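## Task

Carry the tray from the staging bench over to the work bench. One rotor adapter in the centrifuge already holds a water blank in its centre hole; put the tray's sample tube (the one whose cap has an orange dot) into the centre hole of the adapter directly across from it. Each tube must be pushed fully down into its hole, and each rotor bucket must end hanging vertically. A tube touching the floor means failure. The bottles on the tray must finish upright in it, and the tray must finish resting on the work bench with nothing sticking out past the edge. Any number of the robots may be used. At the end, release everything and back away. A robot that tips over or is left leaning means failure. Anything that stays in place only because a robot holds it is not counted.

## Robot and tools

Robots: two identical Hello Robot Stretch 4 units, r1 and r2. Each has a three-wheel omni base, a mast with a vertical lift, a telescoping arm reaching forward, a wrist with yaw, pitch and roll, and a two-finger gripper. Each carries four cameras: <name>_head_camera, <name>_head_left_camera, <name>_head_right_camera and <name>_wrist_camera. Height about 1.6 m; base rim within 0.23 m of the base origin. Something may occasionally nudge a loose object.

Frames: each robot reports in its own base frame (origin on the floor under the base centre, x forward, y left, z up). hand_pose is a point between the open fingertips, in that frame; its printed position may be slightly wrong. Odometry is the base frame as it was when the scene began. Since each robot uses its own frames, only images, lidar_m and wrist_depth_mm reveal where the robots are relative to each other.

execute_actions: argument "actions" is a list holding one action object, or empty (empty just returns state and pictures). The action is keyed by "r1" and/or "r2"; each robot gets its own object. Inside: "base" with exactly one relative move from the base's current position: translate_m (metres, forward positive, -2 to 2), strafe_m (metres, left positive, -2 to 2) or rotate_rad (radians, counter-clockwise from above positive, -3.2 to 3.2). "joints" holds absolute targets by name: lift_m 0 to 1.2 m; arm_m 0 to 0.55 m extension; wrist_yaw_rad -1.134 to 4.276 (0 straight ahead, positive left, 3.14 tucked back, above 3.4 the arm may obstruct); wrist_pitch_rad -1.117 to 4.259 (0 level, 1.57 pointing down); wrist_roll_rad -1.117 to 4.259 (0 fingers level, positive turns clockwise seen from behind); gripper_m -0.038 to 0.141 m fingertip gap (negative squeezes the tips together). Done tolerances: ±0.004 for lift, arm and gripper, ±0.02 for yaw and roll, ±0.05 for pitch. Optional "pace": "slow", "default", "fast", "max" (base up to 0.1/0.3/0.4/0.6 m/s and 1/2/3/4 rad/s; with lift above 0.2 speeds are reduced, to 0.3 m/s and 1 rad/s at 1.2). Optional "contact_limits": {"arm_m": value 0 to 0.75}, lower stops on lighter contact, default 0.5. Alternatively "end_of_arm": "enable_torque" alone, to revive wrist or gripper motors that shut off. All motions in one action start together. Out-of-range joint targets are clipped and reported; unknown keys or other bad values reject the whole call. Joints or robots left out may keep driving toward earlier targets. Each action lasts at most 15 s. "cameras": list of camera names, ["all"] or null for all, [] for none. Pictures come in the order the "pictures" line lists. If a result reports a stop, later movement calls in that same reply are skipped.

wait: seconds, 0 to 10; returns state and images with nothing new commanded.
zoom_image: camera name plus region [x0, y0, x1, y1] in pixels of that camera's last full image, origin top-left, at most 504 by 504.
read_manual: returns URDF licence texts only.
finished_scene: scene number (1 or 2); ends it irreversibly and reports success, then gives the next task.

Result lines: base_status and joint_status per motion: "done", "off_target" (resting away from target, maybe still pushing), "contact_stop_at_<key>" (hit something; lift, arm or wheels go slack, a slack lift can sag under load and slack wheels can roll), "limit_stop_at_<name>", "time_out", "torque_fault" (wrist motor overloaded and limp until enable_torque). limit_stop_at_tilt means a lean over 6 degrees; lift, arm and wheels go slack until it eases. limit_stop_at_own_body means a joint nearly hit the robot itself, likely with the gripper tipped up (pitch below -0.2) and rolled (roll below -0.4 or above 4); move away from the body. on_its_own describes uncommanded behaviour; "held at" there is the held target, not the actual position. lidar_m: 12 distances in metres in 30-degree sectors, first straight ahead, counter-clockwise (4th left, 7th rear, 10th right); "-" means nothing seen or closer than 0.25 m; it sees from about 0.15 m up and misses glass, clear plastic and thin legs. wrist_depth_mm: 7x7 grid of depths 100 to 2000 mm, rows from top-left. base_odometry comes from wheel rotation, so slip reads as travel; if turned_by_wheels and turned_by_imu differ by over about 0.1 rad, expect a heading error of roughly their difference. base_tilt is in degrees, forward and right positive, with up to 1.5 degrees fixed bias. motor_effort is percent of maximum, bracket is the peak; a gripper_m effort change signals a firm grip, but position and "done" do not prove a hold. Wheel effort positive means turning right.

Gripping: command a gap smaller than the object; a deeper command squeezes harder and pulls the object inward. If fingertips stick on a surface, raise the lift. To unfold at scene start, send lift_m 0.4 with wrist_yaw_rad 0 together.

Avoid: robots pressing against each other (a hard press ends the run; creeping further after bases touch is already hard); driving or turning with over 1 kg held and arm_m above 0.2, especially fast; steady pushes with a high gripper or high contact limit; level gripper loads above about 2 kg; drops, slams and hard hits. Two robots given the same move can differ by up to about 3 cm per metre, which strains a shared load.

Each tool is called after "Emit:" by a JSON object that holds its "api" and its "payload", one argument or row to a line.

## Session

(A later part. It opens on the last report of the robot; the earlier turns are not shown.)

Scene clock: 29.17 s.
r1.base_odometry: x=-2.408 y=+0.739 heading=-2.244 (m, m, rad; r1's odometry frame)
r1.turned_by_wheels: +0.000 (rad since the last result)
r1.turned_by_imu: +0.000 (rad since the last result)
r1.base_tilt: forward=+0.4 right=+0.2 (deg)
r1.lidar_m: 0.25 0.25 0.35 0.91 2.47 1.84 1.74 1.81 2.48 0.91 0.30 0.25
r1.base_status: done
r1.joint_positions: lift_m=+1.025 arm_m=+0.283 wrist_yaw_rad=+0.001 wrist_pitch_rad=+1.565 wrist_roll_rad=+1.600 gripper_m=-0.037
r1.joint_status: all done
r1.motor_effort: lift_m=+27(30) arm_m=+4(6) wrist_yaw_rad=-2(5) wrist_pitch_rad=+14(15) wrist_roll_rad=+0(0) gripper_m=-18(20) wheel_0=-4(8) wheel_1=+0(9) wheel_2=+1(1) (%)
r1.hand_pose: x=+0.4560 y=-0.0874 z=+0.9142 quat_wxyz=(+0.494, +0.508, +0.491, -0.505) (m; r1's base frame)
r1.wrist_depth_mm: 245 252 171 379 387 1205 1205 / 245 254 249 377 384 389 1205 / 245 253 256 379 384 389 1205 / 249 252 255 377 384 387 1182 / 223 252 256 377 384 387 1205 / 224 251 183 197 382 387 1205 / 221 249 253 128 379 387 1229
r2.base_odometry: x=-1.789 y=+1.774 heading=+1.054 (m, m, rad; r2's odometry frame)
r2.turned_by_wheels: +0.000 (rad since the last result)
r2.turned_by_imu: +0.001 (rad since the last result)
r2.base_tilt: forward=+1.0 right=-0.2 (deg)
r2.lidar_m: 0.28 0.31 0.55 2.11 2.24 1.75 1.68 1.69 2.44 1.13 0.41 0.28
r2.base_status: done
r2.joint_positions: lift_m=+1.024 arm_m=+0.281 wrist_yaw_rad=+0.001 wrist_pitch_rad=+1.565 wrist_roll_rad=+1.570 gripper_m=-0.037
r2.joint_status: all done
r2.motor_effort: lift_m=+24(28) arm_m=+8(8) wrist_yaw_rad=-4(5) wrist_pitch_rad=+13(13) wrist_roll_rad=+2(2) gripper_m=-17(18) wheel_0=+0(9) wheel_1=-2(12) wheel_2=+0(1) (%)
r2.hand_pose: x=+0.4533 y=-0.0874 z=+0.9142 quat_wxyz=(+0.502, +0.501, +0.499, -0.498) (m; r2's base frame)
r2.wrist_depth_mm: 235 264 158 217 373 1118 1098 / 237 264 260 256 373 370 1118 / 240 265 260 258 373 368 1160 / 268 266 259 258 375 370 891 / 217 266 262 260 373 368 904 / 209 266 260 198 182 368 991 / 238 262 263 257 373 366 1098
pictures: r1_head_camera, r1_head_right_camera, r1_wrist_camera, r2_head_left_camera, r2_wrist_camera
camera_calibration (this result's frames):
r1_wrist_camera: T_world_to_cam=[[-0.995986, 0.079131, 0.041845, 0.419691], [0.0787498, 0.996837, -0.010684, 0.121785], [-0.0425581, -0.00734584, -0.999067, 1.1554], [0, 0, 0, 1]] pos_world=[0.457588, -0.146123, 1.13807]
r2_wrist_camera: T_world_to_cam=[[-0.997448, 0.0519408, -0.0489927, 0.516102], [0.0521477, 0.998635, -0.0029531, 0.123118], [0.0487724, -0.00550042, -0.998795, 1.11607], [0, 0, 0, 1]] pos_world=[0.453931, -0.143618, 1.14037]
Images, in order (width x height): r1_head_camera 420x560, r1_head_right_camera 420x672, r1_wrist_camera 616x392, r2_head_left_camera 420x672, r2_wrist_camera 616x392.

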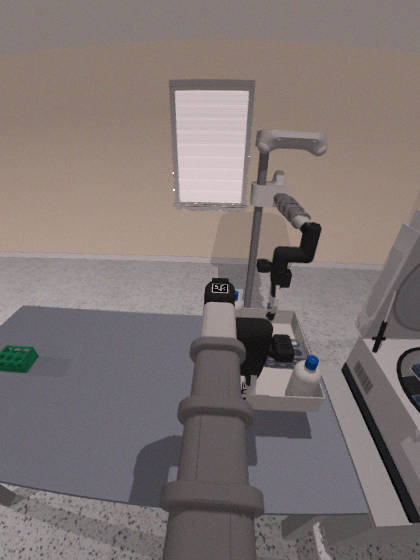

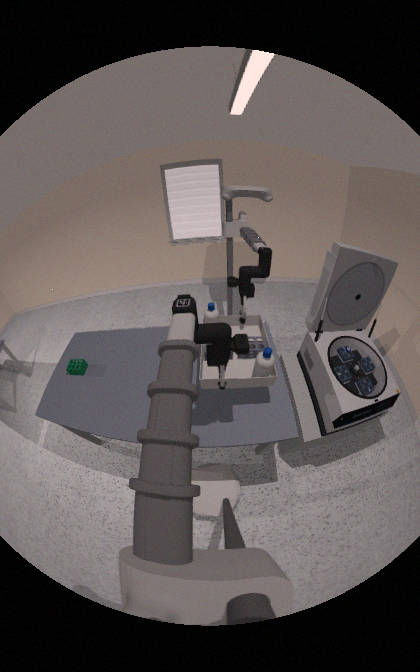

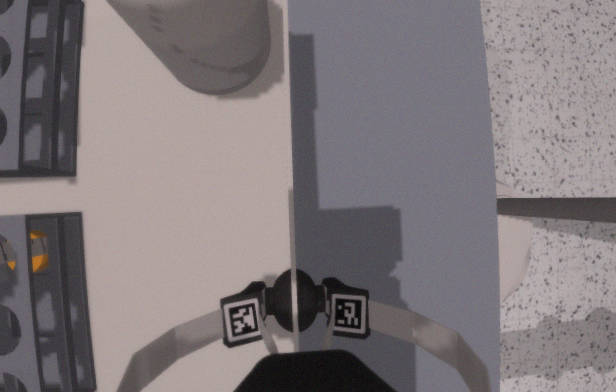

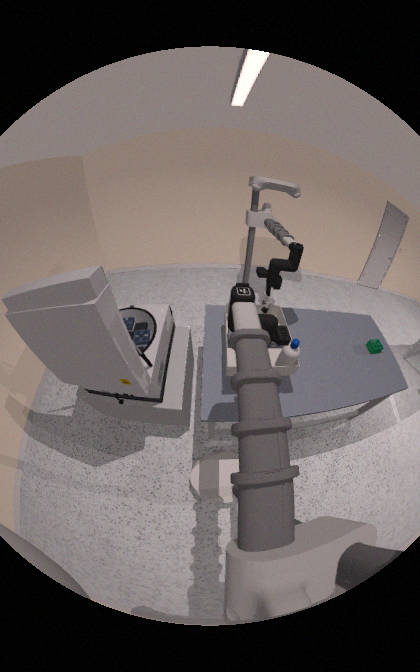

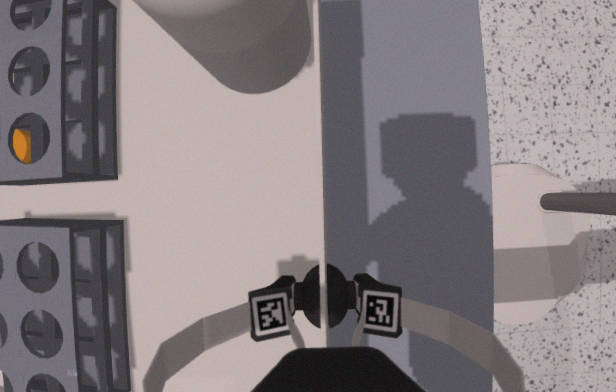

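Emit:
{"api": "execute_actions", "payload": {
  "actions": []
}}

Scene clock: 29.80 s.
r1.base_odometry: x=-2.408 y=+0.739 heading=-2.244 (m, m, rad; r1's odometry frame)
r1.turned_by_wheels: +0.000 (rad since the last result)
r1.turned_by_imu: +0.000 (rad since the last result)
r1.base_tilt: forward=+0.4 right=+0.2 (deg)
r1.lidar_m: 0.25 0.25 0.32 0.89 2.53 1.83 1.73 1.82 2.49 0.93 0.32 0.25
r1.base_status: done
r1.joint_positions: lift_m=+1.025 arm_m=+0.283 wrist_yaw_rad=+0.001 wrist_pitch_rad=+1.565 wrist_roll_rad=+1.600 gripper_m=-0.037
r1.joint_status: all done
r1.motor_effort: lift_m=+27(30) arm_m=+4(6) wrist_yaw_rad=-2(5) wrist_pitch_rad=+14(15) wrist_roll_rad=+0(0) gripper_m=-19(20) wheel_0=-4(8) wheel_1=+1(9) wheel_2=+1(1) (%)
r1.hand_pose: x=+0.4560 y=-0.0874 z=+0.9142 quat_wxyz=(+0.494, +0.508, +0.491, -0.505) (m; r1's base frame)
r1.wrist_depth_mm: 245 253 171 382 384 1205 1229 / 246 255 247 382 387 392 1205 / 244 254 257 379 384 389 1205 / 249 252 256 379 382 392 1205 / 223 251 255 379 382 389 1182 / 225 251 183 197 379 387 1182 / 220 249 253 128 382 389 1205
r2.base_odometry: x=-1.789 y=+1.774 heading=+1.054 (m, m, rad; r2's odometry frame)
r2.turned_by_wheels: +0.000 (rad since the last result)
r2.turned_by_imu: +0.000 (rad since the last result)
r2.base_tilt: forward=+1.0 right=-0.2 (deg)
r2.lidar_m: 0.28 0.30 0.54 2.11 2.19 1.78 1.67 1.72 2.44 1.12 0.43 0.30
r2.base_status: done
r2.joint_positions: lift_m=+1.024 arm_m=+0.281 wrist_yaw_rad=+0.001 wrist_pitch_rad=+1.565 wrist_roll_rad=+1.570 gripper_m=-0.037
r2.joint_status: all done
r2.motor_effort: lift_m=+24(28) arm_m=+8(8) wrist_yaw_rad=-3(5) wrist_pitch_rad=+12(13) wrist_roll_rad=+1(2) gripper_m=-18(18) wheel_0=-1(9) wheel_1=-2(12) wheel_2=+0(1) (%)
r2.hand_pose: x=+0.4533 y=-0.0874 z=+0.9142 quat_wxyz=(+0.502, +0.501, +0.499, -0.498) (m; r2's base frame)
r2.wrist_depth_mm: 236 264 157 213 370 1118 1098 / 236 263 260 255 375 370 1118 / 237 265 260 257 373 370 1098 / 271 266 260 259 377 370 891 / 218 265 262 259 373 368 904 / 209 265 260 198 182 370 1008 / 239 263 262 258 373 153 1138
pictures: r1_head_camera, r1_head_left_camera, r1_head_right_camera, r1_wrist_camera, r2_head_camera, r2_head_left_camera, r2_head_right_camera, r2_wrist_camera
camera_calibration (this result's frames):
r1_wrist_camera: T_world_to_cam=[[-0.995986, 0.0791311, 0.041845, 0.419692], [0.0787499, 0.996837, -0.010684, 0.121785], [-0.0425581, -0.00734584, -0.999067, 1.1554], [0, 0, 0, 1]] pos_world=[0.457588, -0.146123, 1.13807]
r2_wrist_camera: T_world_to_cam=[[-0.997447, 0.0519451, -0.0489927, 0.516103], [0.052152, 0.998635, -0.00295308, 0.123116], [0.0487724, -0.00550061, -0.998795, 1.11607], [0, 0, 0, 1]] pos_world=[0.453931, -0.143618, 1.14037]
Images, in order (width x height): r1_head_camera 420x560, r1_head_left_camera 420x672, r1_head_right_camera 420x672, r1_wrist_camera 616x392, r2_head_camera 420x560, r2_head_left_camera 420x672, r2_head_right_camera 420x672, r2_wrist_camera 616x392.

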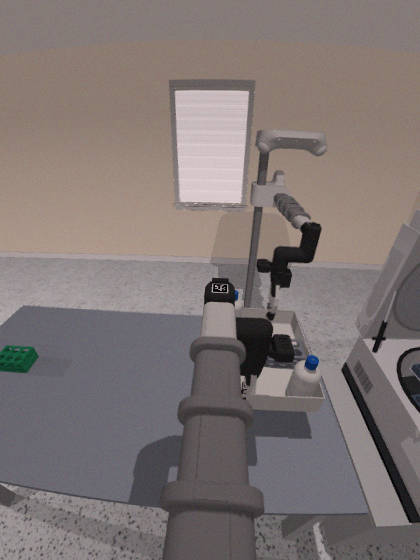

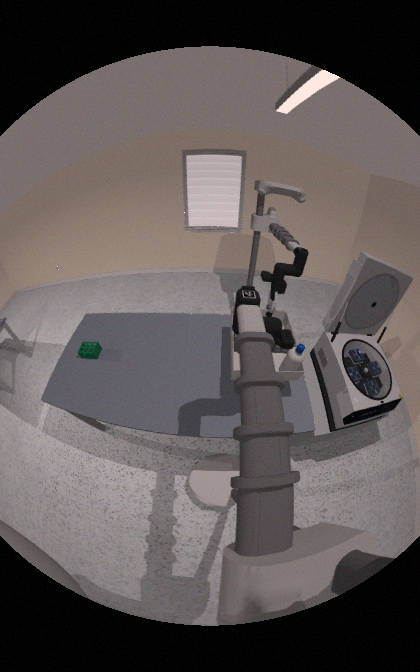

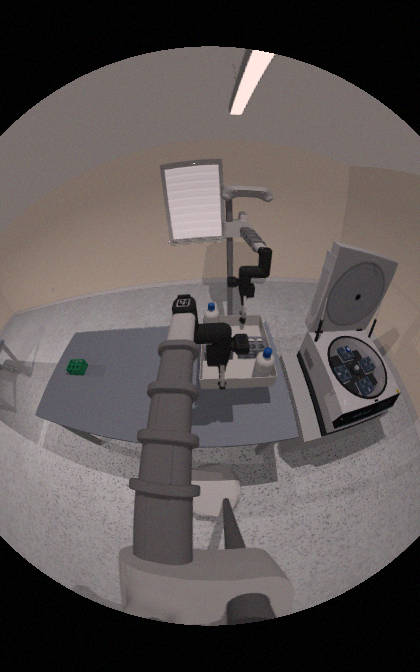

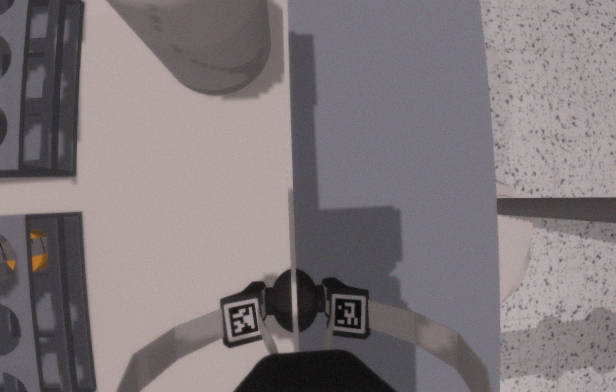

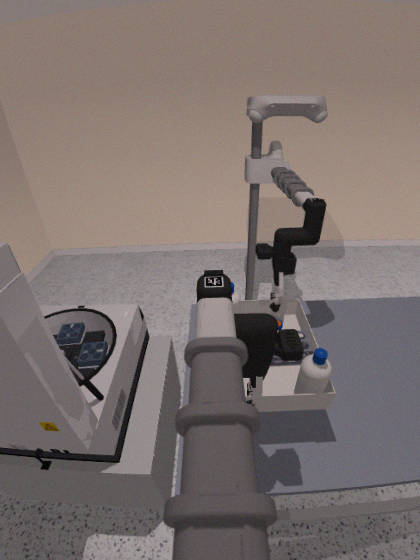

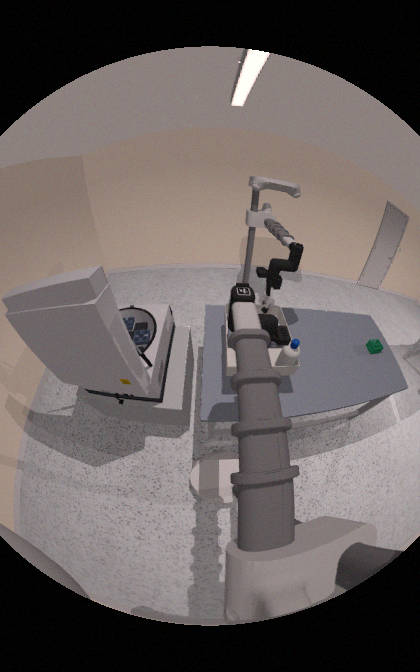

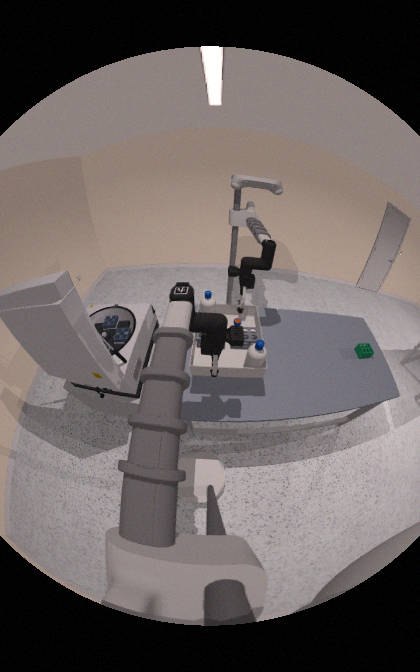

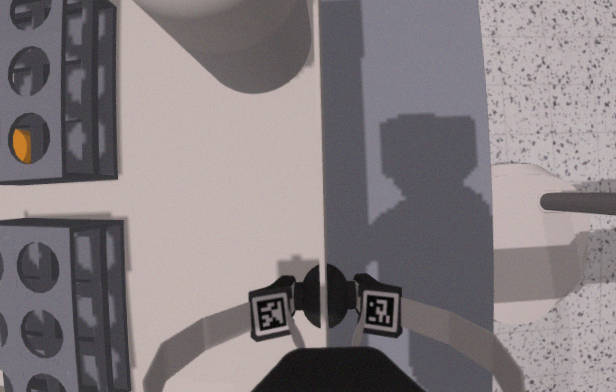

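Emit:
{"api": "execute_actions", "payload": {
  "actions": [
    {"r1": {"base": {"strafe_m": -0.008}, "joints": {"lift_m": 0.915, "arm_m": 0.289}, "pace": "fast"}, "r2": {"joints": {"lift_m": 0.915, "arm_m": 0.288}, "pace": "fast"}}
  ],
  "cameras": ["r1_wrist_camera", "r2_wrist_camera", "r2_head_camera", "r1_head_right_camera"]
}}

Scene clock: 31.23 s.
r1.base_odometry: x=-2.414 y=+0.744 heading=-2.244 (m, m, rad; r1's odometry frame)
r1.turned_by_wheels: +0.000 (rad since the last result)
r1.turned_by_imu: +0.001 (rad since the last result)
r1.base_tilt: forward=+0.3 right=+0.1 (deg)
r1.lidar_m: 0.25 0.25 0.30 0.92 2.51 1.82 1.74 1.79 2.48 0.90 0.32 0.25
r1.base_status: done
r1.joint_positions: lift_m=+0.915 arm_m=+0.288 wrist_yaw_rad=+0.000 wrist_pitch_rad=+1.570 wrist_roll_rad=+1.600 gripper_m=-0.037
r1.joint_status: all done
r1.motor_effort: lift_m=+22(25) arm_m=+5(4) wrist_yaw_rad=+2(2) wrist_pitch_rad=-1(16) wrist_roll_rad=+0(0) gripper_m=-19(19) wheel_0=+1(4) wheel_1=+0(7) wheel_2=+0(1) (%)
r1.hand_pose: x=+0.4593 y=-0.0874 z=+0.8047 quat_wxyz=(+0.493, +0.508, +0.492, -0.507) (m; r1's base frame)
r1.wrist_depth_mm: 245 252 167 268 271 276 279 / 244 253 244 267 272 274 278 / 242 253 256 266 271 276 278 / 249 253 256 267 271 274 278 / 220 252 255 266 271 274 278 / 222 251 204 200 180 274 277 / 218 248 253 119 270 273 277
r2.base_odometry: x=-1.789 y=+1.774 heading=+1.054 (m, m, rad; r2's odometry frame)
r2.turned_by_wheels: +0.000 (rad since the last result)
r2.turned_by_imu: +0.001 (rad since the last result)
r2.base_tilt: forward=+1.0 right=-0.2 (deg)
r2.lidar_m: 0.27 0.31 0.55 2.12 2.22 1.77 1.69 1.69 2.46 1.13 0.39 0.29
r2.base_status: not commanded
r2.joint_positions: lift_m=+0.915 arm_m=+0.286 wrist_yaw_rad=+0.000 wrist_pitch_rad=+1.571 wrist_roll_rad=+1.570 gripper_m=-0.037
r2.joint_status: all done
r2.motor_effort: lift_m=+17(22) arm_m=+10(10) wrist_yaw_rad=+0(3) wrist_pitch_rad=-5(12) wrist_roll_rad=+2(1) gripper_m=-17(19) wheel_0=+0(0) wheel_1=-2(3) wheel_2=+0(1) (%)
r2.hand_pose: x=+0.4573 y=-0.0874 z=+0.8048 quat_wxyz=(+0.500, +0.500, +0.500, -0.500) (m; r2's base frame)
r2.wrist_depth_mm: 206 260 156 197 262 257 991 / 237 262 260 256 263 259 634 / 239 264 260 258 262 259 535 / 267 265 262 259 263 257 517 / 220 265 263 260 263 260 525 / 209 265 260 196 182 260 525 / 208 263 262 222 262 155 627
pictures: r1_head_right_camera, r1_wrist_camera, r2_head_camera, r2_wrist_camera
camera_calibration (this result's frames):
r1_wrist_camera: T_world_to_cam=[[-0.99567, 0.0803163, 0.0467947, 0.42347], [0.079882, 0.996743, -0.0110814, 0.120154], [-0.0475323, -0.00729542, -0.998843, 1.0482], [0, 0, 0, 1]] pos_world=[0.461862, -0.146127, 1.0285]
r2_wrist_camera: T_world_to_cam=[[-0.997647, 0.0532191, -0.0432171, 0.510244], [0.0534096, 0.998567, -0.00326291, 0.122258], [0.0429815, -0.00556344, -0.99906, 1.00951], [0, 0, 0, 1]] pos_world=[0.459123, -0.143621, 1.03101]
Images, in order (width x height): r1_head_right_camera 420x672, r1_wrist_camera 616x392, r2_head_camera 420x560, r2_wrist_camera 616x392.

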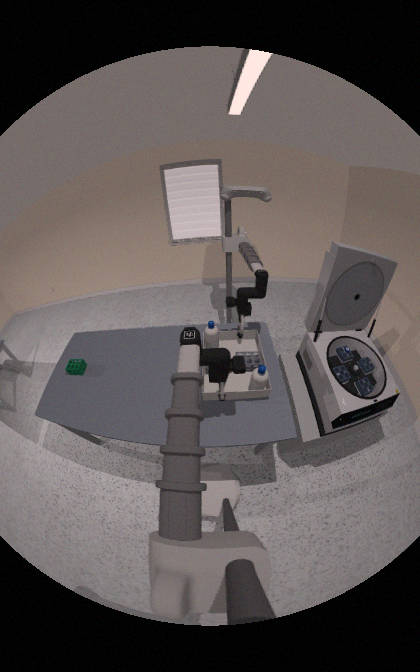

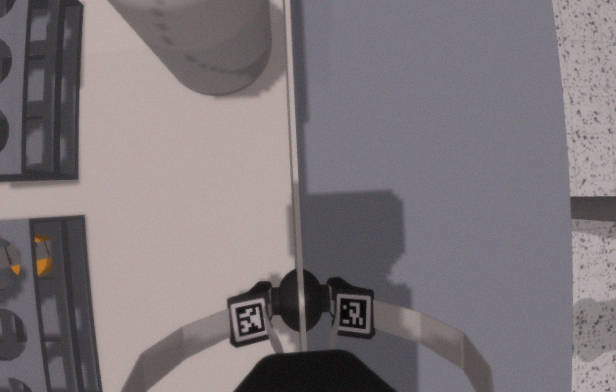

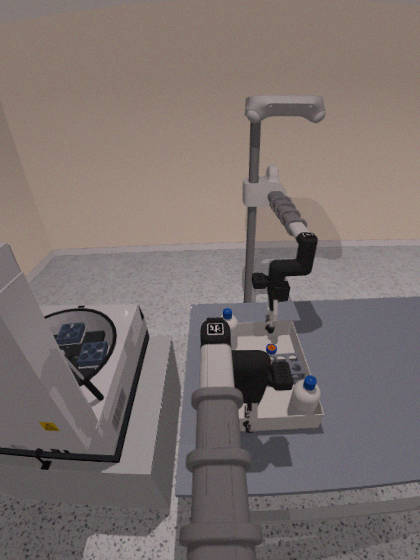

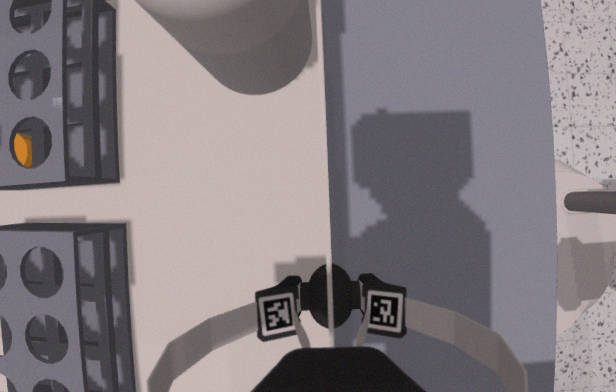

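Emit:
{"api": "execute_actions", "payload": {
  "actions": [
    {"r1": {"joints": {"gripper_m": 0.025, "lift_m": 0.913}, "pace": "fast"}, "r2": {"joints": {"gripper_m": 0.025}, "pace": "fast"}}
  ],
  "cameras": ["r1_wrist_camera", "r2_wrist_camera"]
}}

Scene clock: 32.80 s.
r1.base_odometry: x=-2.414 y=+0.744 heading=-2.244 (m, m, rad; r1's odometry frame)
r1.turned_by_wheels: +0.000 (rad since the last result)
r1.turned_by_imu: +0.001 (rad since the last result)
r1.base_tilt: forward=+0.4 right=+0.1 (deg)
r1.lidar_m: 0.25 0.25 0.34 0.91 2.46 1.83 1.73 1.81 2.51 0.91 0.33 0.25
r1.base_status: not commanded
r1.joint_positions: lift_m=+0.913 arm_m=+0.288 wrist_yaw_rad=+0.000 wrist_pitch_rad=+1.570 wrist_roll_rad=+1.600 gripper_m=+0.025
r1.joint_status: all done
r1.motor_effort: lift_m=+22(23) arm_m=+5(5) wrist_yaw_rad=+0(1) wrist_pitch_rad=-1(1) wrist_roll_rad=+0(0) gripper_m=-5(20) wheel_0=+1(1) wheel_1=+0(0) wheel_2=+0(0) (%)
r1.hand_pose: x=+0.4592 y=-0.0874 z=+0.8027 quat_wxyz=(+0.493, +0.507, +0.492, -0.507) (m; r1's base frame)
r1.wrist_depth_mm: 250 256 166 267 271 276 278 / 249 257 242 267 271 274 279 / 248 257 260 267 271 276 278 / 253 257 260 266 271 274 277 / 224 256 260 266 270 273 276 / 225 256 198 262 191 272 277 / 224 255 259 124 270 273 276
r2.base_odometry: x=-1.789 y=+1.774 heading=+1.054 (m, m, rad; r2's odometry frame)
r2.turned_by_wheels: +0.000 (rad since the last result)
r2.turned_by_imu: +0.001 (rad since the last result)
r2.base_tilt: forward=+0.9 right=-0.2 (deg)
r2.lidar_m: 0.26 0.29 0.55 2.11 2.25 1.71 1.69 1.73 2.40 1.15 0.40 0.28
r2.base_status: not commanded
r2.joint_positions: lift_m=+0.915 arm_m=+0.286 wrist_yaw_rad=+0.000 wrist_pitch_rad=+1.571 wrist_roll_rad=+1.570 gripper_m=+0.025
r2.joint_status: all done
r2.motor_effort: lift_m=+17(17) arm_m=+9(10) wrist_yaw_rad=+0(0) wrist_pitch_rad=-3(7) wrist_roll_rad=+1(2) gripper_m=-2(17) wheel_0=+0(0) wheel_1=-2(2) wheel_2=+0(0) (%)
r2.hand_pose: x=+0.4573 y=-0.0874 z=+0.8048 quat_wxyz=(+0.500, +0.500, +0.500, -0.500) (m; r2's base frame)
r2.wrist_depth_mm: 213 267 155 194 264 260 1008 / 245 270 268 264 263 259 627 / 243 271 268 266 263 262 535 / 274 273 270 266 266 262 512 / 223 268 270 266 264 260 525 / 214 271 270 212 189 262 525 / 215 270 268 144 265 259 634
pictures: r1_wrist_camera, r2_wrist_camera
camera_calibration (this result's frames):
r1_wrist_camera: T_world_to_cam=[[-0.995651, 0.0803164, 0.0472091, 0.423111], [0.0798775, 0.996743, -0.0111147, 0.120169], [-0.0479481, -0.00729543, -0.998823, 1.04635], [0, 0, 0, 1]] pos_world=[0.461842, -0.146127, 1.02648]
r2_wrist_camera: T_world_to_cam=[[-0.997638, 0.0534262, -0.0431726, 0.510196], [0.0536167, 0.998556, -0.00326529, 0.122166], [0.0429358, -0.00557235, -0.999062, 1.00953], [0, 0, 0, 1]] pos_world=[0.459095, -0.143622, 1.03101]
Images, in order (width x height): r1_wrist_camera 616x392, r2_wrist_camera 616x392.

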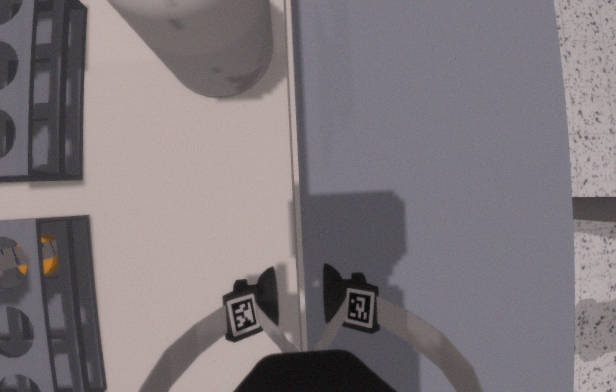

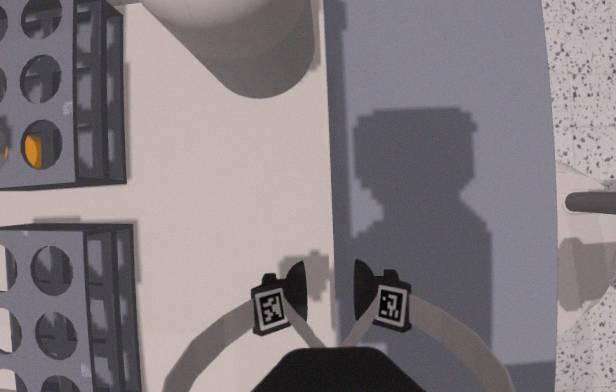

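Emit:
{"api": "execute_actions", "payload": {
  "actions": [
    {"r1": {"base": {"strafe_m": -0.029}, "joints": {"gripper_m": 0.055, "lift_m": 1.03}, "pace": "max"}, "r2": {"joints": {"lift_m": 1.0}, "pace": "max"}}
  ],
  "cameras": ["r1_wrist_camera", "r1_head_camera", "r1_head_right_camera", "r2_head_camera", "r2_head_left_camera"]
}}

Scene clock: 35.00 s.
r1.base_odometry: x=-2.437 y=+0.762 heading=-2.244 (m, m, rad; r1's odometry frame)
r1.turned_by_wheels: +0.000 (rad since the last result)
r1.turned_by_imu: +0.001 (rad since the last result)
r1.base_tilt: forward=+0.4 right=+0.2 (deg)
r1.lidar_m: 0.25 0.25 0.34 0.91 2.52 1.81 1.72 1.82 2.48 0.93 0.32 0.25
r1.base_status: done
r1.joint_positions: lift_m=+1.030 arm_m=+0.288 wrist_yaw_rad=+0.000 wrist_pitch_rad=+1.570 wrist_roll_rad=+1.600 gripper_m=+0.055
r1.joint_status: all done
r1.motor_effort: lift_m=+23(27) arm_m=+5(5) wrist_yaw_rad=+0(1) wrist_pitch_rad=-1(1) wrist_roll_rad=-1(0) gripper_m=-6(5) wheel_0=+1(6) wheel_1=-1(9) wheel_2=+0(1) (%)
r1.hand_pose: x=+0.4592 y=-0.0874 z=+0.9196 quat_wxyz=(+0.493, +0.507, +0.492, -0.507) (m; r1's base frame)
r1.wrist_depth_mm: 370 377 379 387 392 1205 1229 / 310 334 234 384 392 397 1229 / 310 343 306 387 392 397 1205 / 309 370 377 384 394 397 1229 / 366 366 377 384 389 394 1205 / 307 343 207 382 199 394 1229 / 330 310 375 125 389 394 1205
r2.base_odometry: x=-1.789 y=+1.774 heading=+1.054 (m, m, rad; r2's odometry frame)
r2.turned_by_wheels: +0.000 (rad since the last result)
r2.turned_by_imu: +0.001 (rad since the last result)
r2.base_tilt: forward=+1.0 right=-0.1 (deg)
r2.lidar_m: 0.26 0.31 0.52 2.13 2.22 1.76 1.70 1.74 2.43 1.15 0.41 0.27
r2.base_status: not commanded
r2.joint_positions: lift_m=+1.000 arm_m=+0.286 wrist_yaw_rad=+0.000 wrist_pitch_rad=+1.570 wrist_roll_rad=+1.570 gripper_m=+0.025
r2.joint_status: all done
r2.motor_effort: lift_m=+22(24) arm_m=+10(10) wrist_yaw_rad=+1(1) wrist_pitch_rad=-3(4) wrist_roll_rad=+1(2) gripper_m=-6(4) wheel_0=+0(0) wheel_1=-2(2) wheel_2=+0(0) (%)
r2.hand_pose: x=+0.4574 y=-0.0874 z=+0.8894 quat_wxyz=(+0.500, +0.500, +0.500, -0.500) (m; r2's base frame)
r2.wrist_depth_mm: 303 307 209 220 347 343 1138 / 364 329 355 310 347 345 1060 / 303 330 353 351 345 345 1098 / 366 334 355 351 349 345 866 / 366 301 355 351 347 345 878 / 349 330 355 278 189 343 891 / 359 317 319 144 349 347 1098
pictures: r1_head_camera, r1_head_right_camera, r1_wrist_camera, r2_head_camera, r2_head_left_camera
camera_calibration (this result's frames):
r1_wrist_camera: T_world_to_cam=[[-0.995657, 0.0803165, 0.0470756, 0.417761], [0.079879, 0.996743, -0.011104, 0.121455], [-0.0478141, -0.00729542, -0.99883, 1.16308], [0, 0, 0, 1]] pos_world=[0.461856, -0.146127, 1.1434]
Images, in order (width x height): r1_head_camera 420x560, r1_head_right_camera 420x672, r1_wrist_camera 616x392, r2_head_camera 420x560, r2_head_left_camera 420x672.

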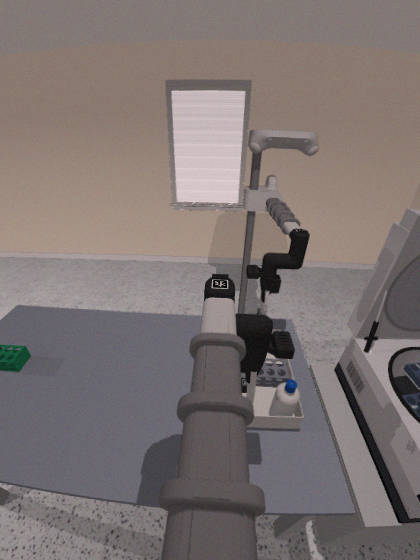

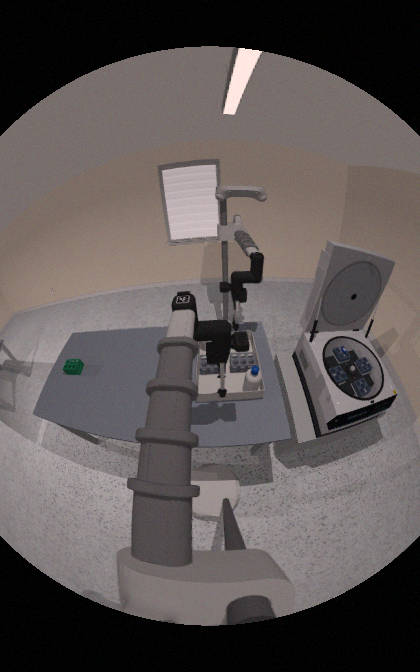

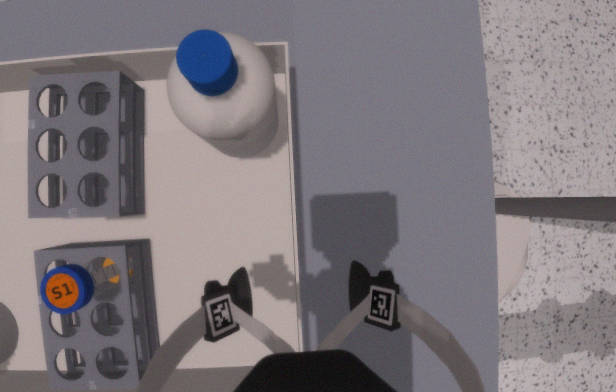

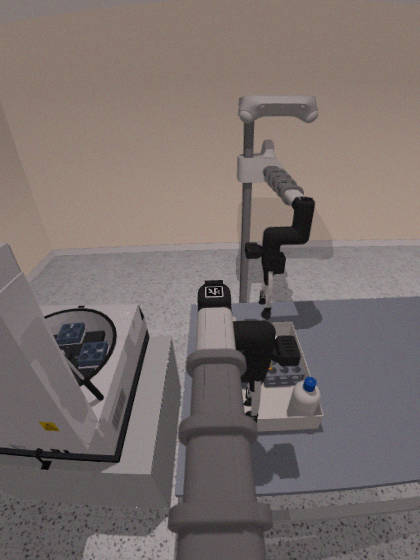

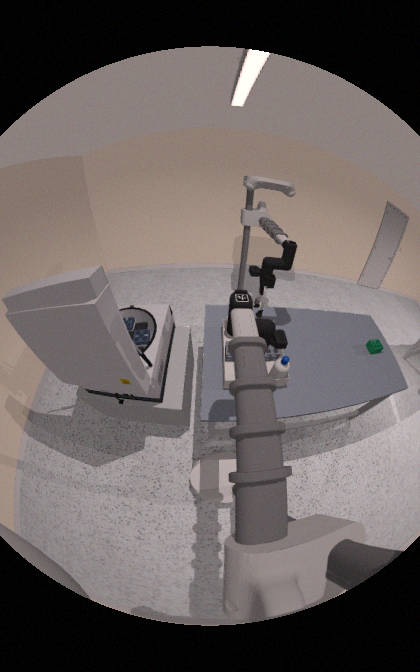

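Emit:
{"api": "zoom_image", "payload": {
  "camera": "r1_head_right_camera",
  "region": [270, 310, 410, 450]
}}

Emit:
{"api": "execute_actions", "payload": {
  "actions": [
    {"r1": {"joints": {"arm_m": 0.457}, "pace": "max"}, "r2": {"joints": {"arm_m": 0.12}, "pace": "max"}}
  ],
  "cameras": ["r1_wrist_camera", "r1_head_right_camera"]
}}

Region (270, 310, 410, 450) of r1_head_right_camera's 420x672 image, scaled by 3.600, with more detail than that image has.

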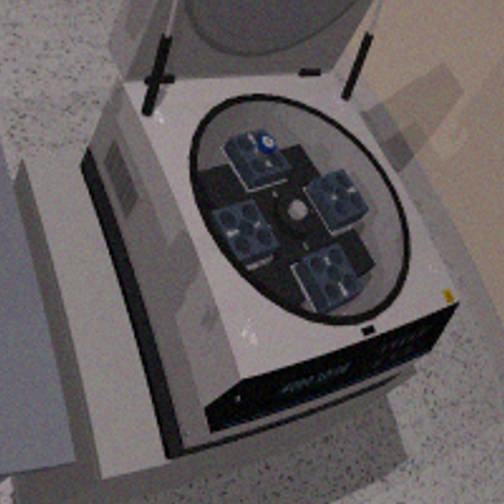

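Scene clock: 36.53 s.
r1.base_odometry: x=-2.437 y=+0.762 heading=-2.244 (m, m, rad; r1's odometry frame)
r1.turned_by_wheels: +0.000 (rad since the last result)
r1.turned_by_imu: +0.001 (rad since the last result)
r1.base_tilt: forward=+0.3 right=+0.2 (deg)
r1.lidar_m: 0.25 0.25 0.34 0.92 2.49 1.83 1.73 1.80 2.46 0.90 0.32 0.25
r1.base_status: not commanded
r1.joint_positions: lift_m=+1.030 arm_m=+0.456 wrist_yaw_rad=+0.000 wrist_pitch_rad=+1.570 wrist_roll_rad=+1.600 gripper_m=+0.055
r1.joint_status: all done
r1.motor_effort: lift_m=+23(23) arm_m=+5(6) wrist_yaw_rad=+0(4) wrist_pitch_rad=+2(0) wrist_roll_rad=+0(1) gripper_m=-3(4) wheel_0=+1(1) wheel_1=-1(1) wheel_2=+0(0) (%)
r1.hand_pose: x=+0.6273 y=-0.0874 z=+0.9196 quat_wxyz=(+0.493, +0.507, +0.492, -0.507) (m; r1's base frame)
r1.wrist_depth_mm: 368 375 382 384 392 394 402 / 330 370 334 373 296 243 402 / 334 373 375 377 384 392 399 / 330 370 375 382 384 392 397 / 349 373 375 322 387 392 399 / 340 357 207 319 199 389 397 / 233 248 357 125 377 351 397
r2.base_odometry: x=-1.789 y=+1.774 heading=+1.054 (m, m, rad; r2's odometry frame)
r2.turned_by_wheels: +0.000 (rad since the last result)
r2.turned_by_imu: +0.001 (rad since the last result)
r2.base_tilt: forward=+0.9 right=-0.2 (deg)
r2.lidar_m: 0.26 0.28 0.54 2.13 2.24 1.80 1.68 1.76 2.43 1.16 0.42 0.28
r2.base_status: not commanded
r2.joint_positions: lift_m=+1.000 arm_m=+0.122 wrist_yaw_rad=+0.000 wrist_pitch_rad=+1.570 wrist_roll_rad=+1.570 gripper_m=+0.025
r2.joint_status: all done
r2.motor_effort: lift_m=+22(22) arm_m=-9(10) wrist_yaw_rad=+0(0) wrist_pitch_rad=-3(2) wrist_roll_rad=+1(1) gripper_m=-3(2) wheel_0=+0(0) wheel_1=-2(2) wheel_2=+0(0) (%)
r2.hand_pose: x=+0.2927 y=-0.0874 z=+0.8894 quat_wxyz=(+0.500, +0.500, +0.500, -0.500) (m; r2's base frame)
r2.wrist_depth_mm: 232 334 355 353 1098 1098 1098 / 241 317 359 355 1118 1078 1098 / 364 340 359 357 1160 1098 1098 / 368 364 362 355 917 891 1078 / 366 357 359 355 904 891 1098 / 366 351 359 355 189 891 1118 / 362 340 357 144 1118 1098 1098
pictures: r1_head_right_camera, r1_wrist_camera
camera_calibration (this result's frames):
r1_wrist_camera: T_world_to_cam=[[-0.995686, 0.0801438, 0.0467589, 0.585413], [0.0797097, 0.996757, -0.0110786, 0.108112], [-0.0474952, -0.00730369, -0.998845, 1.17093], [0, 0, 0, 1]] pos_world=[0.629884, -0.146127, 1.1434]
Images, in order (width x height): r1_head_right_camera 420x672, r1_wrist_camera 616x392.

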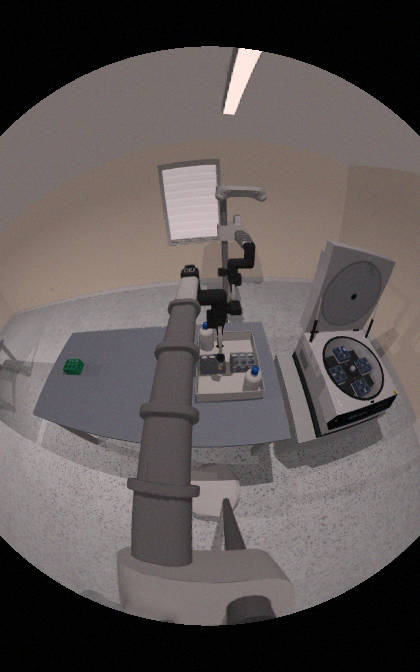

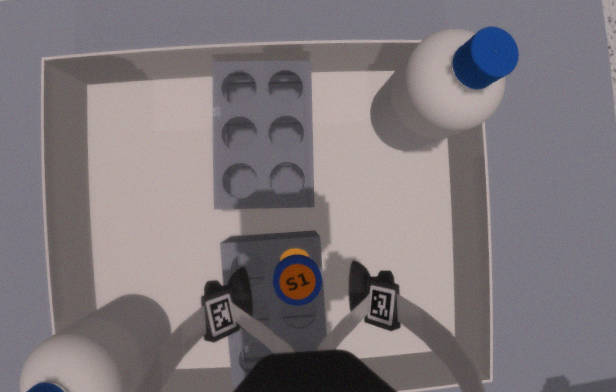

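Emit:
{"api": "execute_actions", "payload": {
  "actions": [
    {"r1": {"joints": {"lift_m": 0.985, "gripper_m": 0.045}, "pace": "max"}, "r2": {"joints": {"arm_m": 0.06}, "pace": "max"}}
  ],
  "cameras": ["r1_wrist_camera"]
}}

Scene clock: 37.60 s.
r1.base_odometry: x=-2.437 y=+0.762 heading=-2.244 (m, m, rad; r1's odometry frame)
r1.turned_by_wheels: +0.000 (rad since the last result)
r1.turned_by_imu: +0.000 (rad since the last result)
r1.base_tilt: forward=+0.4 right=+0.2 (deg)
r1.lidar_m: 0.25 0.25 0.33 0.91 2.50 1.82 1.74 1.83 2.48 0.91 0.33 0.25
r1.base_status: not commanded
r1.joint_positions: lift_m=+0.985 arm_m=+0.456 wrist_yaw_rad=+0.000 wrist_pitch_rad=+1.570 wrist_roll_rad=+1.600 gripper_m=+0.045
r1.joint_status: all done
r1.motor_effort: lift_m=+20(19) arm_m=+5(5) wrist_yaw_rad=+1(1) wrist_pitch_rad=+0(0) wrist_roll_rad=+0(1) gripper_m=-4(4) wheel_0=+1(1) wheel_1=-1(1) wheel_2=+0(0) (%)
r1.hand_pose: x=+0.6273 y=-0.0874 z=+0.8749 quat_wxyz=(+0.493, +0.507, +0.492, -0.507) (m; r1's base frame)
r1.wrist_depth_mm: 281 285 285 277 283 196 - / 309 325 304 330 297 203 353 / 312 329 309 332 340 315 353 / 310 327 325 336 340 343 353 / 306 327 329 301 340 325 353 / 290 325 195 213 196 325 353 / 218 251 273 125 340 286 351
r2.base_odometry: x=-1.789 y=+1.774 heading=+1.054 (m, m, rad; r2's odometry frame)
r2.turned_by_wheels: +0.000 (rad since the last result)
r2.turned_by_imu: +0.000 (rad since the last result)
r2.base_tilt: forward=+0.9 right=-0.2 (deg)
r2.lidar_m: 0.27 0.30 0.54 2.09 2.24 1.76 1.70 1.73 2.43 1.15 0.41 0.28
r2.base_status: not commanded
r2.joint_positions: lift_m=+1.000 arm_m=+0.062 wrist_yaw_rad=+0.000 wrist_pitch_rad=+1.570 wrist_roll_rad=+1.570 gripper_m=+0.025
r2.joint_status: all done
r2.motor_effort: lift_m=+22(22) arm_m=-9(10) wrist_yaw_rad=+1(0) wrist_pitch_rad=-3(1) wrist_roll_rad=+1(1) gripper_m=-5(3) wheel_0=+0(0) wheel_1=-2(2) wheel_2=+0(0) (%)
r2.hand_pose: x=+0.2328 y=-0.0874 z=+0.8894 quat_wxyz=(+0.500, +0.500, +0.500, -0.500) (m; r2's base frame)
r2.wrist_depth_mm: 315 366 357 1118 1118 1098 1098 / 300 366 359 1138 1098 1098 1098 / 317 364 359 1138 1118 1098 1078 / 334 364 357 1160 931 891 1078 / 329 364 357 1138 904 904 1118 / 320 362 362 1138 188 1098 1098 / 338 366 359 144 1118 1118 1098
pictures: r1_wrist_camera
camera_calibration (this result's frames):
r1_wrist_camera: T_world_to_cam=[[-0.995686, 0.0801435, 0.0467591, 0.587509], [0.0797094, 0.996757, -0.0110786, 0.107617], [-0.0474953, -0.00730371, -0.998845, 1.12625], [0, 0, 0, 1]] pos_world=[0.629888, -0.146127, 1.09867]
Images, in order (width x height): r1_wrist_camera 616x392.

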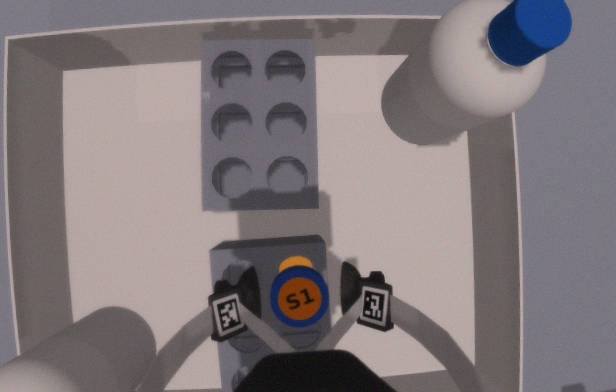

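Emit:
{"api": "zoom_image", "payload": {
  "camera": "r1_wrist_camera",
  "region": [230, 230, 370, 370]
}}

Emit:
{"api": "execute_actions", "payload": {
  "actions": [
    {"r1": {"joints": {"gripper_m": 0.012}, "pace": "max"}}
  ],
  "cameras": ["r1_wrist_camera"]
}}

Region (230, 230, 370, 370) of r1_wrist_camera's 616x392 image, scaled by 3.600.

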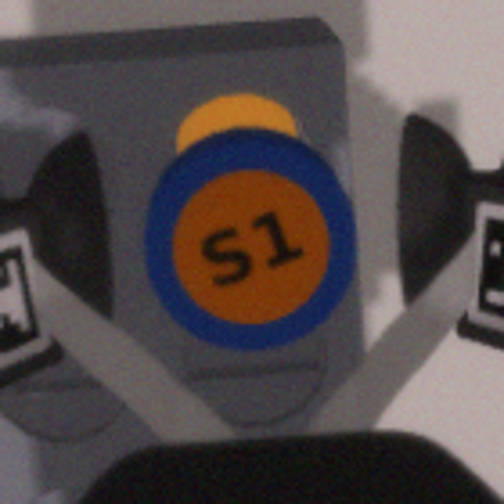

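Scene clock: 38.83 s.
r1.base_odometry: x=-2.437 y=+0.762 heading=-2.244 (m, m, rad; r1's odometry frame)
r1.turned_by_wheels: +0.000 (rad since the last result)
r1.turned_by_imu: +0.000 (rad since the last result)
r1.base_tilt: forward=+0.4 right=+0.1 (deg)
r1.lidar_m: 0.25 0.26 0.32 0.91 2.50 1.83 1.75 1.82 2.45 0.90 0.33 0.25
r1.base_status: not commanded
r1.joint_positions: lift_m=+0.985 arm_m=+0.456 wrist_yaw_rad=+0.000 wrist_pitch_rad=+1.570 wrist_roll_rad=+1.600 gripper_m=+0.012
r1.joint_status: all done
r1.motor_effort: lift_m=+20(20) arm_m=+5(5) wrist_yaw_rad=-1(2) wrist_pitch_rad=+0(1) wrist_roll_rad=+0(0) gripper_m=-12(10) wheel_0=+1(1) wheel_1=-1(1) wheel_2=+0(0) (%)
r1.hand_pose: x=+0.6273 y=-0.0874 z=+0.8749 quat_wxyz=(+0.493, +0.507, +0.492, -0.507) (m; r1's base frame)
r1.wrist_depth_mm: 281 283 286 277 283 196 - / 307 329 304 332 297 204 355 / 314 329 309 330 340 314 353 / 310 327 327 336 342 343 353 / 306 325 330 297 342 325 351 / 290 325 193 206 189 325 351 / 219 248 301 119 340 285 349
r2.base_odometry: x=-1.789 y=+1.774 heading=+1.054 (m, m, rad; r2's odometry frame)
r2.turned_by_wheels: +0.000 (rad since the last result)
r2.turned_by_imu: +0.001 (rad since the last result)
r2.base_tilt: forward=+1.0 right=-0.1 (deg)
r2.lidar_m: 0.25 0.31 0.56 2.12 2.20 1.77 1.69 1.71 2.46 1.16 0.43 0.28
r2.base_status: not commanded
r2.joint_positions: lift_m=+1.000 arm_m=+0.062 wrist_yaw_rad=+0.000 wrist_pitch_rad=+1.570 wrist_roll_rad=+1.570 gripper_m=+0.025
r2.joint_status: not commanded
r2.motor_effort: lift_m=+22(22) arm_m=-9(9) wrist_yaw_rad=+0(1) wrist_pitch_rad=-2(3) wrist_roll_rad=+2(2) gripper_m=-1(4) wheel_0=+0(0) wheel_1=-2(2) wheel_2=+0(0) (%)
r2.hand_pose: x=+0.2328 y=-0.0874 z=+0.8894 quat_wxyz=(+0.500, +0.500, +0.500, -0.500) (m; r2's base frame)
r2.wrist_depth_mm: 315 362 359 1118 1098 1078 1098 / 300 364 359 1138 1138 1098 1098 / 317 366 359 1138 1098 1118 1098 / 334 366 362 1138 891 904 1098 / 329 364 362 1138 904 891 1098 / 325 364 359 1138 190 1118 1118 / 336 366 362 144 1118 1118 1118
pictures: r1_wrist_camera
camera_calibration (this result's frames):
r1_wrist_camera: T_world_to_cam=[[-0.995686, 0.0801438, 0.0467591, 0.58751], [0.0797097, 0.996757, -0.0110786, 0.107616], [-0.0474953, -0.0073037, -0.998845, 1.12625], [0, 0, 0, 1]] pos_world=[0.629889, -0.146127, 1.09867]
Images, in order (width x height): r1_wrist_camera 616x392.

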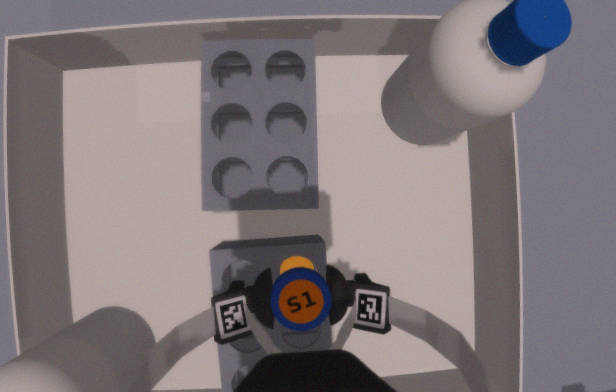

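Emit:
{"api": "execute_actions", "payload": {
  "actions": [
    {"r1": {"joints": {"lift_m": 1.055}, "pace": "max"}}
  ],
  "cameras": ["r1_wrist_camera"]
}}

Scene clock: 41.30 s.
r1.base_odometry: x=-2.437 y=+0.762 heading=-2.244 (m, m, rad; r1's odometry frame)
r1.turned_by_wheels: +0.000 (rad since the last result)
r1.turned_by_imu: +0.001 (rad since the last result)
r1.base_tilt: forward=+0.4 right=+0.1 (deg)
r1.lidar_m: 0.25 0.25 0.31 0.90 2.49 1.83 1.73 1.82 2.49 0.91 0.32 0.25
r1.base_status: not commanded
r1.joint_positions: lift_m=+1.055 arm_m=+0.456 wrist_yaw_rad=+0.000 wrist_pitch_rad=+1.570 wrist_roll_rad=+1.600 gripper_m=+0.012
r1.joint_status: all done
r1.motor_effort: lift_m=+23(26) arm_m=+5(5) wrist_yaw_rad=+1(2) wrist_pitch_rad=+0(0) wrist_roll_rad=+0(0) gripper_m=-12(14) wheel_0=+1(1) wheel_1=-1(1) wheel_2=+0(0) (%)
r1.hand_pose: x=+0.6273 y=-0.0874 z=+0.9446 quat_wxyz=(+0.493, +0.507, +0.492, -0.507) (m; r1's base frame)
r1.wrist_depth_mm: 394 402 407 410 418 424 430 / 394 384 362 375 297 272 427 / 392 397 399 402 387 418 427 / 392 397 402 404 415 424 427 / 392 394 399 399 415 418 424 / 392 357 193 206 190 421 427 / 256 259 370 119 377 421 424
r2.base_odometry: x=-1.789 y=+1.774 heading=+1.054 (m, m, rad; r2's odometry frame)
r2.turned_by_wheels: +0.000 (rad since the last result)
r2.turned_by_imu: +0.001 (rad since the last result)
r2.base_tilt: forward=+1.0 right=-0.2 (deg)
r2.lidar_m: 0.27 0.32 0.55 2.11 2.23 1.80 1.68 1.70 2.42 1.15 0.43 0.29
r2.base_status: not commanded
r2.joint_positions: lift_m=+1.000 arm_m=+0.062 wrist_yaw_rad=+0.000 wrist_pitch_rad=+1.570 wrist_roll_rad=+1.570 gripper_m=+0.025
r2.joint_status: not commanded
r2.motor_effort: lift_m=+21(21) arm_m=-9(10) wrist_yaw_rad=+1(2) wrist_pitch_rad=-3(1) wrist_roll_rad=+1(1) gripper_m=-4(5) wheel_0=+0(0) wheel_1=-2(2) wheel_2=+0(0) (%)
r2.hand_pose: x=+0.2328 y=-0.0874 z=+0.8894 quat_wxyz=(+0.500, +0.500, +0.500, -0.500) (m; r2's base frame)
r2.wrist_depth_mm: 315 364 357 1138 1138 1078 1078 / 298 362 359 1118 1118 1098 1098 / 317 364 359 1138 1118 1138 1078 / 332 364 364 1138 917 891 1098 / 329 364 359 1118 904 904 1078 / 324 364 359 1138 189 1098 1098 / 336 364 359 144 1118 1078 1098
pictures: r1_wrist_camera
camera_calibration (this result's frames):
r1_wrist_camera: T_world_to_cam=[[-0.995685, 0.0801455, 0.0467712, 0.584237], [0.0797112, 0.996756, -0.0110796, 0.108389], [-0.0475074, -0.00730362, -0.998844, 1.19594], [0, 0, 0, 1]] pos_world=[0.629892, -0.146127, 1.16843]
Images, in order (width x height): r1_wrist_camera 616x392.

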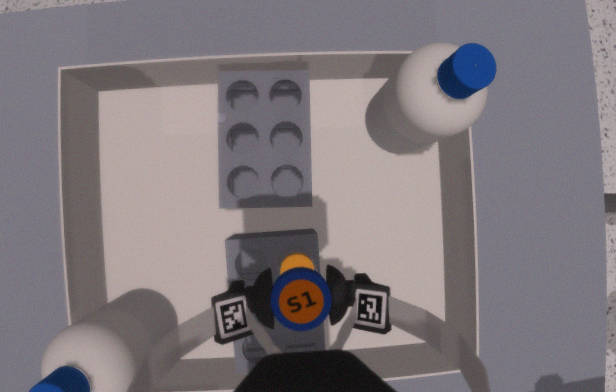

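Emit:
{"api": "zoom_image", "payload": {
  "camera": "r1_wrist_camera",
  "region": [210, 150, 350, 290]
}}

Emit:
{"api": "execute_actions", "payload": {
  "actions": [
    {"r1": {"base": {"strafe_m": -0.35}, "joints": {"lift_m": 1.07, "arm_m": 0.48}, "pace": "max"}, "r2": {"base": {"translate_m": -0.3}, "joints": {"arm_m": 0.0}, "pace": "max"}}
  ],
  "cameras": ["r1_wrist_camera", "r1_head_camera", "r1_head_right_camera"]
}}

Region (210, 150, 350, 290) of r1_wrist_camera's 616x392 image, scaled by 3.600.

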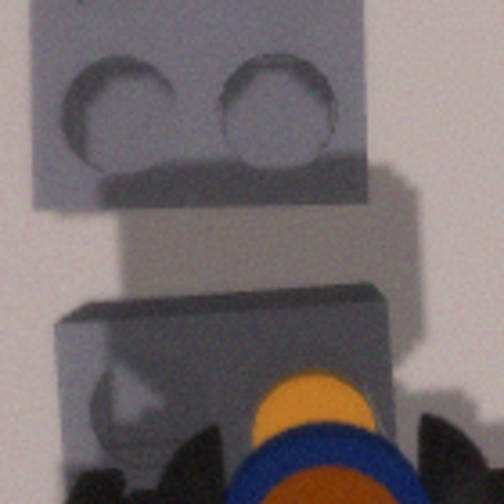

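Scene clock: 43.87 s.
r1.base_odometry: x=-2.711 y=+0.980 heading=-2.244 (m, m, rad; r1's odometry frame)
r1.turned_by_wheels: +0.000 (rad since the last result)
r1.turned_by_imu: +0.001 (rad since the last result)
r1.base_tilt: forward=+0.4 right=+0.1 (deg)
r1.lidar_m: 0.25 0.25 0.34 0.92 2.54 1.82 1.74 1.81 2.11 0.95 0.30 0.26
r1.base_status: done
r1.joint_positions: lift_m=+1.070 arm_m=+0.479 wrist_yaw_rad=+0.000 wrist_pitch_rad=+1.570 wrist_roll_rad=+1.600 gripper_m=+0.012
r1.joint_status: all done
r1.motor_effort: lift_m=+23(26) arm_m=+5(6) wrist_yaw_rad=-1(3) wrist_pitch_rad=-1(2) wrist_roll_rad=-1(1) gripper_m=-13(10) wheel_0=+0(8) wheel_1=+1(11) wheel_2=+0(1) (%)
r1.hand_pose: x=+0.6503 y=-0.0874 z=+0.9596 quat_wxyz=(+0.493, +0.507, +0.492, -0.507) (m; r1's base frame)
r1.wrist_depth_mm: 267 325 377 379 387 389 394 / 342 370 387 407 421 430 433 / 1160 1160 634 640 647 654 1255 / 1138 1160 634 1205 1229 1008 1025 / 1182 1160 1138 1205 1229 1008 1025 / 407 415 193 206 189 439 439 / 404 413 415 119 427 436 439
r2.base_odometry: x=-1.937 y=+1.513 heading=+1.054 (m, m, rad; r2's odometry frame)
r2.turned_by_wheels: +0.000 (rad since the last result)
r2.turned_by_imu: +0.003 (rad since the last result)
r2.base_tilt: forward=+0.9 right=-0.2 (deg)
r2.lidar_m: 0.58 0.73 0.97 2.12 1.99 1.49 1.37 1.42 2.01 3.17 0.82 0.60
r2.base_status: done
r2.joint_positions: lift_m=+1.000 arm_m=+0.003 wrist_yaw_rad=+0.000 wrist_pitch_rad=+1.570 wrist_roll_rad=+1.570 gripper_m=+0.025
r2.joint_status: all done
r2.motor_effort: lift_m=+22(22) arm_m=-9(11) wrist_yaw_rad=+1(0) wrist_pitch_rad=-2(2) wrist_roll_rad=+1(2) gripper_m=-4(6) wheel_0=-1(7) wheel_1=+1(7) wheel_2=-2(10) (%)
r2.hand_pose: x=+0.1737 y=-0.0874 z=+0.8894 quat_wxyz=(+0.500, +0.500, +0.500, -0.500) (m; r2's base frame)
r2.wrist_depth_mm: 1182 1160 1118 1098 1098 1098 1098 / 1182 1160 1138 1118 1118 1118 1098 / 1205 1160 1160 1160 1118 1078 1098 / 1205 1182 1182 1118 891 904 1078 / 1205 1182 1160 1160 904 891 1078 / 1182 1160 1138 1138 189 1118 1098 / 842 1008 1138 143 1118 1098 1098
pictures: r1_head_camera, r1_head_right_camera, r1_wrist_camera
camera_calibration (this result's frames):
r1_wrist_camera: T_world_to_cam=[[-0.995673, 0.0802451, 0.0468633, 0.606329], [0.0798099, 0.996748, -0.011087, 0.106665], [-0.0476006, -0.00729887, -0.99884, 1.21201], [0, 0, 0, 1]] pos_world=[0.652885, -0.146127, 1.18338]
Images, in order (width x height): r1_head_camera 420x560, r1_head_right_camera 420x672, r1_wrist_camera 616x392.

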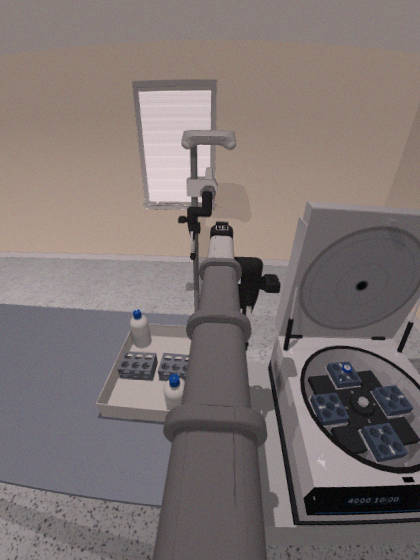

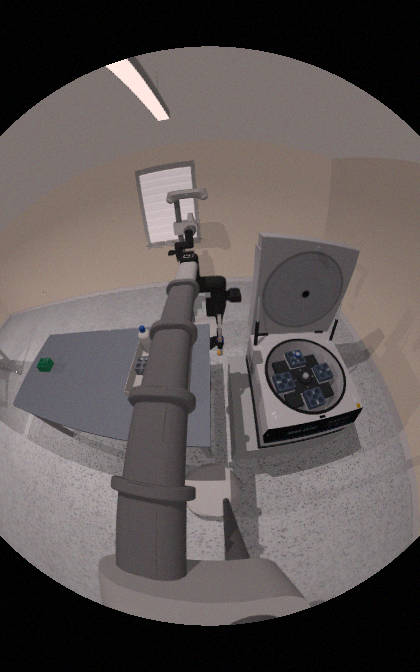

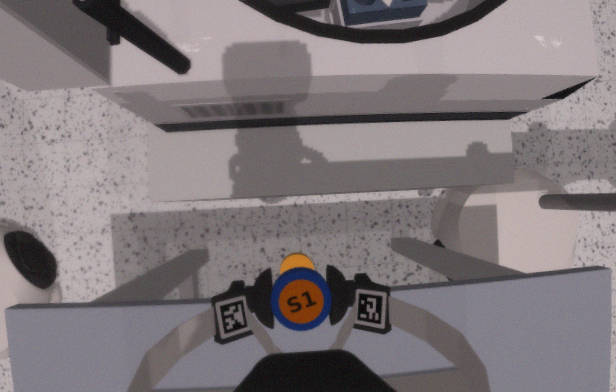

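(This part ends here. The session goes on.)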